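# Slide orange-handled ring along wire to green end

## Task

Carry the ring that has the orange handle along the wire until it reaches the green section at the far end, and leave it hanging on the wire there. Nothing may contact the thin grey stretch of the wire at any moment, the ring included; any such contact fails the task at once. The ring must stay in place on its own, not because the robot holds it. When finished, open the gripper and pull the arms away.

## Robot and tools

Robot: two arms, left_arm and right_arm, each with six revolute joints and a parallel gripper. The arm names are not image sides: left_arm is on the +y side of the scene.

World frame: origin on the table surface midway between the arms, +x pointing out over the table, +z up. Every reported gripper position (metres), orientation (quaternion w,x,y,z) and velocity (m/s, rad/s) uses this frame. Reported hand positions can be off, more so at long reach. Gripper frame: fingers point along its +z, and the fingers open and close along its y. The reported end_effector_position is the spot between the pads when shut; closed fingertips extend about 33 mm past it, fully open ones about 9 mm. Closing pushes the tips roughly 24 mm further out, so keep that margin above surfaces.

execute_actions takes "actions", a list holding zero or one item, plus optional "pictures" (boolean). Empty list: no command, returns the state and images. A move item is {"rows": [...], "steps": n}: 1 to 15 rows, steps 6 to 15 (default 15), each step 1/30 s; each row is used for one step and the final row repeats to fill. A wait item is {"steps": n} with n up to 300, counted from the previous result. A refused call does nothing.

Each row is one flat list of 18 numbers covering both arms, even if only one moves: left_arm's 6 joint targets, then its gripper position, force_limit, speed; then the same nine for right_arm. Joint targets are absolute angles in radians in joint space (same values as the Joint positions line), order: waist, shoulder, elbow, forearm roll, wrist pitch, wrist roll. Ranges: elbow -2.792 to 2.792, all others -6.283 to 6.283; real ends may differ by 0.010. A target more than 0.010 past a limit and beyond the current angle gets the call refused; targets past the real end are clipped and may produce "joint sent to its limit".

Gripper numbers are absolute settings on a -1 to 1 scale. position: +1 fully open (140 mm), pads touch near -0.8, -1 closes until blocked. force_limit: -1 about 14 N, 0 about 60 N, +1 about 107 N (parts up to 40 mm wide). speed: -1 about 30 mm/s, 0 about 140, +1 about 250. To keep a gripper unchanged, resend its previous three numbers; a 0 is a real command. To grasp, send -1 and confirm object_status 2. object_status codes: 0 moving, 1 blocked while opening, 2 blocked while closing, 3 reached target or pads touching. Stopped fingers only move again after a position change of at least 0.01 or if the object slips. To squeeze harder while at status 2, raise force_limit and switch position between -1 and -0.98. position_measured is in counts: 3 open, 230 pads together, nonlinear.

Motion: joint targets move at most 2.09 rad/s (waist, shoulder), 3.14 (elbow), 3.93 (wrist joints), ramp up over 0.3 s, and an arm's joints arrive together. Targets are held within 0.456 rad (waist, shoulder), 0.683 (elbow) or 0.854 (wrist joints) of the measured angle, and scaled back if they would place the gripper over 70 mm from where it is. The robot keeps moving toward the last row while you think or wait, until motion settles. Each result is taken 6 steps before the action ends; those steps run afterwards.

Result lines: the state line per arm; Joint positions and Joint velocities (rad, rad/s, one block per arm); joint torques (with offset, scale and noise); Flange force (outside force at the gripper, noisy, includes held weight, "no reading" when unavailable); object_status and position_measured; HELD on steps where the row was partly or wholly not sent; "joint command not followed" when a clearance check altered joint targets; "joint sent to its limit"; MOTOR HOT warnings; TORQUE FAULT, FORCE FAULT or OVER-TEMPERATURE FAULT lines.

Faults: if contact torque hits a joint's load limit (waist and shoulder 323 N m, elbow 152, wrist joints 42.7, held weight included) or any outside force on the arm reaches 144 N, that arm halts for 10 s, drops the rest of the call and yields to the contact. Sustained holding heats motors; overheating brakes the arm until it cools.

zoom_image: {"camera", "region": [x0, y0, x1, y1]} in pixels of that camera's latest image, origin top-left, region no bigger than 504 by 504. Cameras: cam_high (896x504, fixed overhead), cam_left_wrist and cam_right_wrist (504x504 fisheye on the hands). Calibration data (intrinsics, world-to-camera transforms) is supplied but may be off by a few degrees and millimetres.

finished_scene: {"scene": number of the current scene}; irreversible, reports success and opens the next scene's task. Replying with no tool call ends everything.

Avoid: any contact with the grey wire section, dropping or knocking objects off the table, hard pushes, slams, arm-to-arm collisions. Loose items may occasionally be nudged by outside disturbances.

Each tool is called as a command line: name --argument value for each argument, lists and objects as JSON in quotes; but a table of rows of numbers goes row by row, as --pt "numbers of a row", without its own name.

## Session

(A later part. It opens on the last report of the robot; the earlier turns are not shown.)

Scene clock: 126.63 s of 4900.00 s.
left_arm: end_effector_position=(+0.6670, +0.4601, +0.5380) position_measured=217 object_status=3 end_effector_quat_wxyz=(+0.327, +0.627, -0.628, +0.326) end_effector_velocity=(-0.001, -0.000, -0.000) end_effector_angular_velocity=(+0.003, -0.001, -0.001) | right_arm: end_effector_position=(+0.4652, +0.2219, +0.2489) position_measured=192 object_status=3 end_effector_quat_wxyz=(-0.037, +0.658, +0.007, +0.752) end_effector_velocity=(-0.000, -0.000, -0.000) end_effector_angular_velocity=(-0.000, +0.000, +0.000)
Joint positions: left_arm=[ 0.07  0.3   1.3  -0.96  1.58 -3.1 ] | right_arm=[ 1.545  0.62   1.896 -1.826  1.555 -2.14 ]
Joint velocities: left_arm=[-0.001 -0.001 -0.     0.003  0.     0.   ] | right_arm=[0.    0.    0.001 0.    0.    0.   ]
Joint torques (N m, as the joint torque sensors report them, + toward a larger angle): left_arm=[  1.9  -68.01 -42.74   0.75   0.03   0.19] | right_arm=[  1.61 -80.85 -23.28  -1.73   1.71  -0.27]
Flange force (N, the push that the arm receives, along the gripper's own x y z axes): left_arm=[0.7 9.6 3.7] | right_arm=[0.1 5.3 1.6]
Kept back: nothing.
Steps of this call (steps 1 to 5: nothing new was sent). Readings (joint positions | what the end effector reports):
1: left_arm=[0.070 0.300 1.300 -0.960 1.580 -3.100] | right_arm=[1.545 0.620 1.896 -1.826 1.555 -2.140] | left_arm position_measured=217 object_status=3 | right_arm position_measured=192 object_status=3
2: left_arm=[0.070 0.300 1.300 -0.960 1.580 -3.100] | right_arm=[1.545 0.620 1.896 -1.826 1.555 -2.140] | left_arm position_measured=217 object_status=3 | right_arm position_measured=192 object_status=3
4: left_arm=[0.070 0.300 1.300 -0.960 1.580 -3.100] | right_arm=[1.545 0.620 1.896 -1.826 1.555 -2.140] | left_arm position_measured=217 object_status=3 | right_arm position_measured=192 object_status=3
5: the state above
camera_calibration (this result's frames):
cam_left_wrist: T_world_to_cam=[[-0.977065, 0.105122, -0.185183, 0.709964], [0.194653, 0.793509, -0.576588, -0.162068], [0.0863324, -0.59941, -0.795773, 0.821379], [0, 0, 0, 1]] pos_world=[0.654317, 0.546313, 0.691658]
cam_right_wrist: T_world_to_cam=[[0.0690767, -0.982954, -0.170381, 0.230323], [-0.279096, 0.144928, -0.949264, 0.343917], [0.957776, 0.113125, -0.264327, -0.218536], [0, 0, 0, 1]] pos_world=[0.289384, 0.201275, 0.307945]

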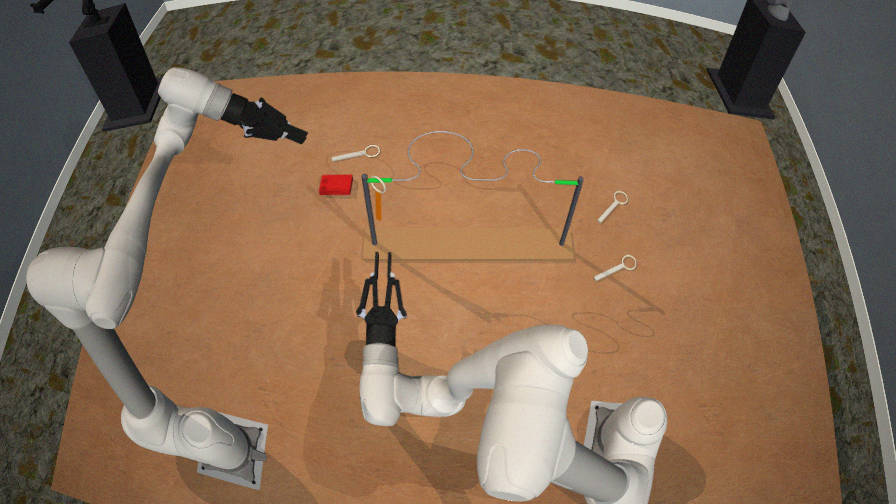

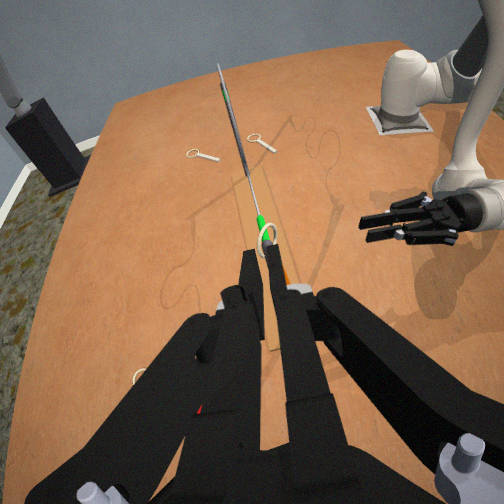

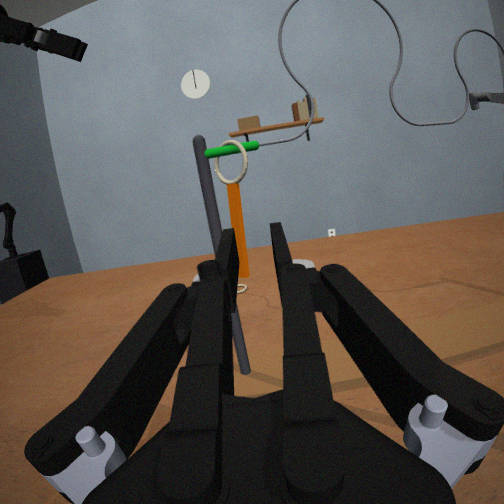

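execute_actions --actions '[{"steps":300}]'

execute_actions --actions '[{"steps":300}]'

execute_actions --actions '[{"steps":300}]' --pictures true

execute_actions --actions '[{"steps":6}]' --pictures true

Scene clock: 136.63 s of 4900.00 s.
left_arm: end_effector_position=(+0.6670, +0.4601, +0.5380) position_measured=217 object_status=3 end_effector_quat_wxyz=(+0.327, +0.627, -0.628, +0.326) end_effector_velocity=(-0.000, +0.000, +0.001) end_effector_angular_velocity=(+0.001, -0.000, +0.001) | right_arm: end_effector_position=(+0.4652, +0.2219, +0.2489) position_measured=192 object_status=3 end_effector_quat_wxyz=(-0.037, +0.658, +0.007, +0.752) end_effector_velocity=(+0.000, +0.001, +0.001) end_effector_angular_velocity=(+0.002, -0.000, +0.000)
Joint positions: left_arm=[ 0.07  0.3   1.3  -0.96  1.58 -3.1 ] | right_arm=[ 1.545  0.62   1.896 -1.826  1.555 -2.14 ]
Joint velocities: left_arm=[ 0.    -0.001 -0.     0.001  0.    -0.001] | right_arm=[ 0.    -0.    -0.002 -0.    -0.     0.   ]
Joint torques (N m, as the joint torque sensors report them, + toward a larger angle): left_arm=[  1.87 -68.72 -42.68   0.7   -0.06   0.2 ] | right_arm=[  1.78 -80.67 -23.45  -1.67   1.83  -0.11]
Flange force (N, the push that the arm receives, along the gripper's own x y z axes): left_arm=[0.7 8.4 3.2] | right_arm=[0.7 5.6 2.1]
Kept back: nothing.
Steps of this call (steps 1 to 300: nothing new was sent). Readings (joint positions | what the end effector reports):
1: left_arm=[0.070 0.300 1.300 -0.960 1.580 -3.100] | right_arm=[1.545 0.620 1.896 -1.826 1.555 -2.140] | left_arm position_measured=217 object_status=3 | right_arm position_measured=192 object_status=3
2: left_arm=[0.070 0.300 1.300 -0.960 1.580 -3.100] | right_arm=[1.545 0.620 1.896 -1.826 1.555 -2.140] | left_arm position_measured=217 object_status=3 | right_arm position_measured=192 object_status=3
4: left_arm=[0.070 0.300 1.300 -0.960 1.580 -3.100] | right_arm=[1.545 0.620 1.896 -1.826 1.555 -2.140] | left_arm position_measured=217 object_status=3 | right_arm position_measured=192 object_status=3
8: left_arm=[0.070 0.300 1.300 -0.960 1.580 -3.100] | right_arm=[1.545 0.620 1.896 -1.826 1.555 -2.140] | left_arm position_measured=217 object_status=3 | right_arm position_measured=192 object_status=3
300: the state above

Scene clock: 146.63 s of 4900.00 s.
left_arm: end_effector_position=(+0.6670, +0.4601, +0.5380) position_measured=217 object_status=3 end_effector_quat_wxyz=(+0.327, +0.627, -0.628, +0.326) end_effector_velocity=(-0.000, -0.001, +0.000) end_effector_angular_velocity=(+0.001, -0.001, -0.001) | right_arm: end_effector_position=(+0.4652, +0.2219, +0.2489) position_measured=192 object_status=3 end_effector_quat_wxyz=(-0.037, +0.658, +0.007, +0.752) end_effector_velocity=(-0.000, -0.000, -0.001) end_effector_angular_velocity=(-0.001, +0.000, -0.000)
Joint positions: left_arm=[ 0.07  0.3   1.3  -0.96  1.58 -3.1 ] | right_arm=[ 1.545  0.62   1.896 -1.826  1.555 -2.14 ]
Joint velocities: left_arm=[-0.001 -0.001  0.     0.001 -0.001  0.   ] | right_arm=[-0.     0.     0.001  0.    -0.    -0.   ]
Joint torques (N m, as the joint torque sensors report them, + toward a larger angle): left_arm=[  1.55 -69.05 -42.95   0.76   0.05   0.22] | right_arm=[  2.15 -80.94 -23.17  -1.75   1.7   -0.07]
Flange force (N, the push that the arm receives, along the gripper's own x y z axes): left_arm=[0.3 8.2 3.8] | right_arm=[0.5 5.1 2.4]
Kept back: nothing.
Steps of this call (steps 1 to 300: nothing new was sent). Readings (joint positions | what the end effector reports):
1: left_arm=[0.070 0.300 1.300 -0.960 1.580 -3.100] | right_arm=[1.545 0.620 1.896 -1.826 1.555 -2.140] | left_arm position_measured=217 object_status=3 | right_arm position_measured=192 object_status=3
2: left_arm=[0.070 0.300 1.300 -0.960 1.580 -3.100] | right_arm=[1.545 0.620 1.896 -1.826 1.555 -2.140] | left_arm position_measured=217 object_status=3 | right_arm position_measured=192 object_status=3
4: left_arm=[0.070 0.300 1.300 -0.960 1.580 -3.100] | right_arm=[1.545 0.620 1.896 -1.826 1.555 -2.140] | left_arm position_measured=217 object_status=3 | right_arm position_measured=192 object_status=3
8: left_arm=[0.070 0.300 1.300 -0.960 1.580 -3.100] | right_arm=[1.545 0.620 1.896 -1.826 1.555 -2.140] | left_arm position_measured=217 object_status=3 | right_arm position_measured=192 object_status=3
300: the state above

Scene clock: 156.63 s of 4900.00 s.
left_arm: end_effector_position=(+0.6670, +0.4601, +0.5380) position_measured=217 object_status=3 end_effector_quat_wxyz=(+0.327, +0.627, -0.628, +0.326) end_effector_velocity=(-0.001, -0.000, +0.000) end_effector_angular_velocity=(-0.000, +0.001, -0.003) | right_arm: end_effector_position=(+0.4652, +0.2219, +0.2489) position_measured=192 object_status=3 end_effector_quat_wxyz=(-0.037, +0.658, +0.007, +0.752) end_effector_velocity=(-0.000, +0.000, +0.000) end_effector_angular_velocity=(+0.001, -0.000, +0.000)
Joint positions: left_arm=[ 0.07  0.3   1.3  -0.96  1.58 -3.1 ] | right_arm=[ 1.545  0.62   1.896 -1.826  1.555 -2.14 ]
Joint velocities: left_arm=[-0.     0.    -0.    -0.     0.003  0.   ] | right_arm=[ 0.     0.    -0.001  0.    -0.    -0.   ]
Joint torques (N m, as the joint torque sensors report them, + toward a larger angle): left_arm=[  1.57 -67.64 -42.4    0.82   0.08   0.22] | right_arm=[  1.82 -80.85 -23.19  -1.63   1.82  -0.08]
Flange force (N, the push that the arm receives, along the gripper's own x y z axes): left_arm=[0.9 9.0 3.3] | right_arm=[0.7 5.0 2.1]
Kept back: nothing.
Steps of this call (steps 1 to 300: nothing new was sent). Readings (joint positions | what the end effector reports):
1: left_arm=[0.070 0.300 1.300 -0.960 1.580 -3.100] | right_arm=[1.545 0.620 1.896 -1.826 1.555 -2.140] | left_arm position_measured=217 object_status=3 | right_arm position_measured=192 object_status=3
2: left_arm=[0.070 0.300 1.300 -0.960 1.580 -3.100] | right_arm=[1.545 0.620 1.896 -1.826 1.555 -2.140] | left_arm position_measured=217 object_status=3 | right_arm position_measured=192 object_status=3
4: left_arm=[0.070 0.300 1.300 -0.960 1.580 -3.100] | right_arm=[1.545 0.620 1.896 -1.826 1.555 -2.140] | left_arm position_measured=217 object_status=3 | right_arm position_measured=192 object_status=3
8: left_arm=[0.070 0.300 1.300 -0.960 1.580 -3.100] | right_arm=[1.545 0.620 1.896 -1.826 1.555 -2.140] | left_arm position_measured=217 object_status=3 | right_arm position_measured=192 object_status=3
300: the state above
camera_calibration (this result's frames):
cam_left_wrist: T_world_to_cam=[[-0.977065, 0.105122, -0.185183, 0.709964], [0.194654, 0.793509, -0.576587, -0.162069], [0.0863326, -0.59941, -0.795773, 0.821379], [0, 0, 0, 1]] pos_world=[0.654317, 0.546313, 0.691658]
cam_right_wrist: T_world_to_cam=[[0.0690765, -0.982954, -0.170381, 0.230323], [-0.279096, 0.144928, -0.949264, 0.343917], [0.957776, 0.113124, -0.264327, -0.218536], [0, 0, 0, 1]] pos_world=[0.289384, 0.201275, 0.307945]

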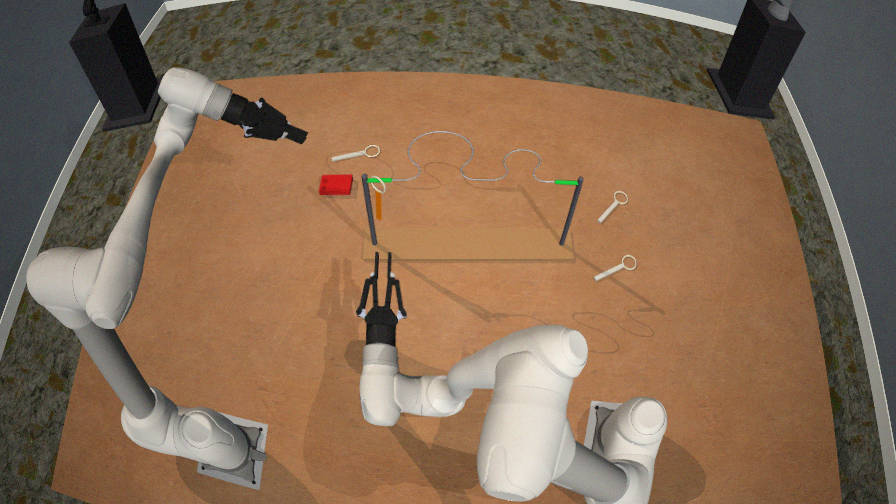

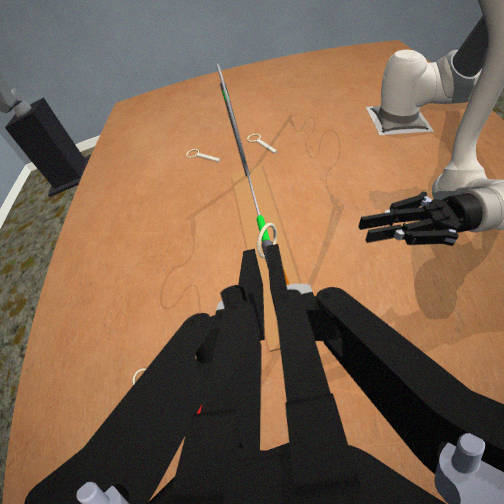

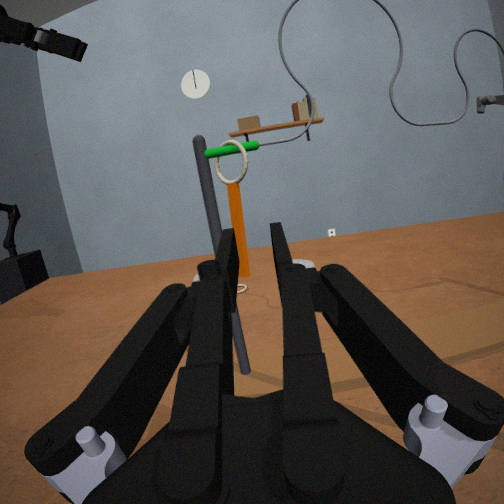

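Scene clock: 156.83 s of 4900.00 s.
left_arm: end_effector_position=(+0.6670, +0.4601, +0.5380) position_measured=217 object_status=3 end_effector_quat_wxyz=(+0.327, +0.627, -0.628, +0.326) end_effector_velocity=(-0.000, +0.001, +0.001) end_effector_angular_velocity=(-0.001, -0.000, +0.001) | right_arm: end_effector_position=(+0.4652, +0.2219, +0.2489) position_measured=192 object_status=3 end_effector_quat_wxyz=(-0.037, +0.658, +0.007, +0.752) end_effector_velocity=(+0.000, -0.000, -0.000) end_effector_angular_velocity=(-0.000, +0.000, +0.000)
Joint positions: left_arm=[ 0.07  0.3   1.3  -0.96  1.58 -3.1 ] | right_arm=[ 1.545  0.62   1.896 -1.826  1.555 -2.14 ]
Joint velocities: left_arm=[ 0.002 -0.001 -0.    -0.001  0.002  0.   ] | right_arm=[-0. -0.  0. -0. -0. -0.]
Joint torques (N m, as the joint torque sensors report them, + toward a larger angle): left_arm=[  2.35 -68.69 -42.66   0.77  -0.09   0.19] | right_arm=[  2.15 -80.82 -23.34  -1.7    1.77  -0.25]
Flange force (N, the push that the arm receives, along the gripper's own x y z axes): left_arm=[0.7 8.0 3.6] | right_arm=[0.4 5.7 2.5]
Kept back: nothing.
Steps of this call (steps 1 to 6: nothing new was sent). Readings (joint positions | what the end effector reports):
1: left_arm=[0.070 0.300 1.300 -0.960 1.580 -3.100] | right_arm=[1.545 0.620 1.896 -1.826 1.555 -2.140] | left_arm position_measured=217 object_status=3 | right_arm position_measured=192 object_status=3
2: left_arm=[0.070 0.300 1.300 -0.960 1.580 -3.100] | right_arm=[1.545 0.620 1.896 -1.826 1.555 -2.140] | left_arm position_measured=217 object_status=3 | right_arm position_measured=192 object_status=3
4: left_arm=[0.070 0.300 1.300 -0.960 1.580 -3.100] | right_arm=[1.545 0.620 1.896 -1.826 1.555 -2.140] | left_arm position_measured=217 object_status=3 | right_arm position_measured=192 object_status=3
6: the state above
camera_calibration (this result's frames):
cam_left_wrist: T_world_to_cam=[[-0.977065, 0.105122, -0.185183, 0.709964], [0.194653, 0.793509, -0.576587, -0.162069], [0.0863324, -0.59941, -0.795773, 0.821379], [0, 0, 0, 1]] pos_world=[0.654317, 0.546313, 0.691658]
cam_right_wrist: T_world_to_cam=[[0.0690767, -0.982954, -0.170381, 0.230323], [-0.279096, 0.144928, -0.949264, 0.343917], [0.957776, 0.113125, -0.264327, -0.218536], [0, 0, 0, 1]] pos_world=[0.289384, 0.201275, 0.307945]

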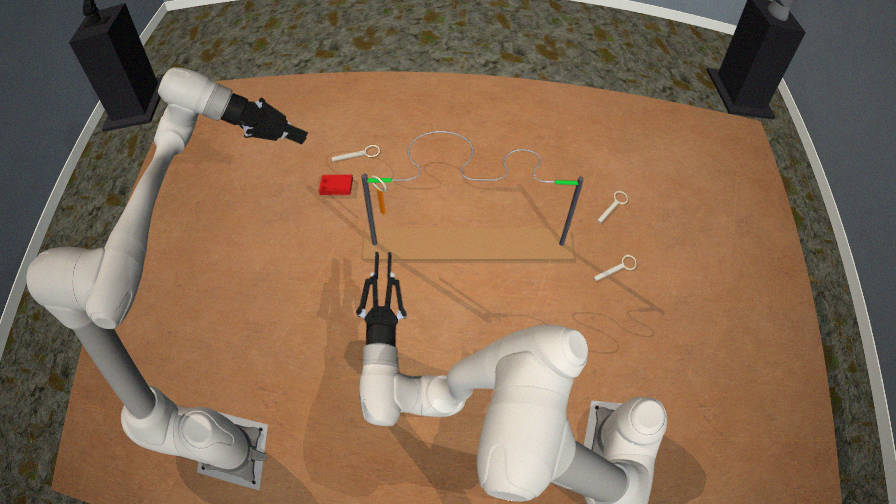

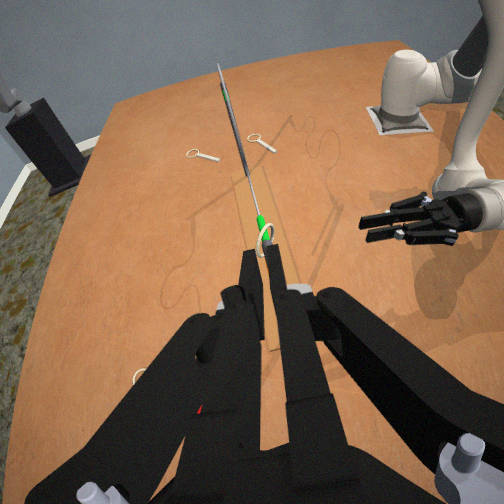

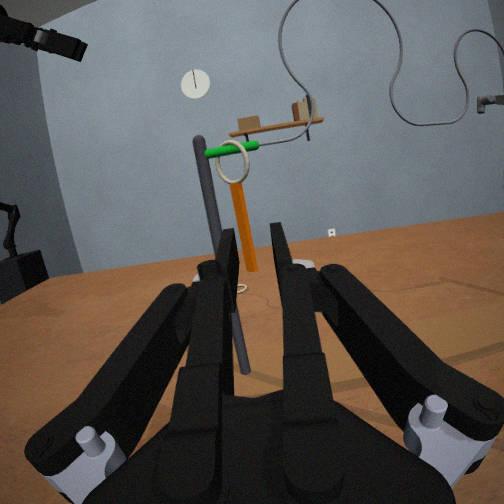

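finished_scene --scene 1

The scene is finished: the task was done.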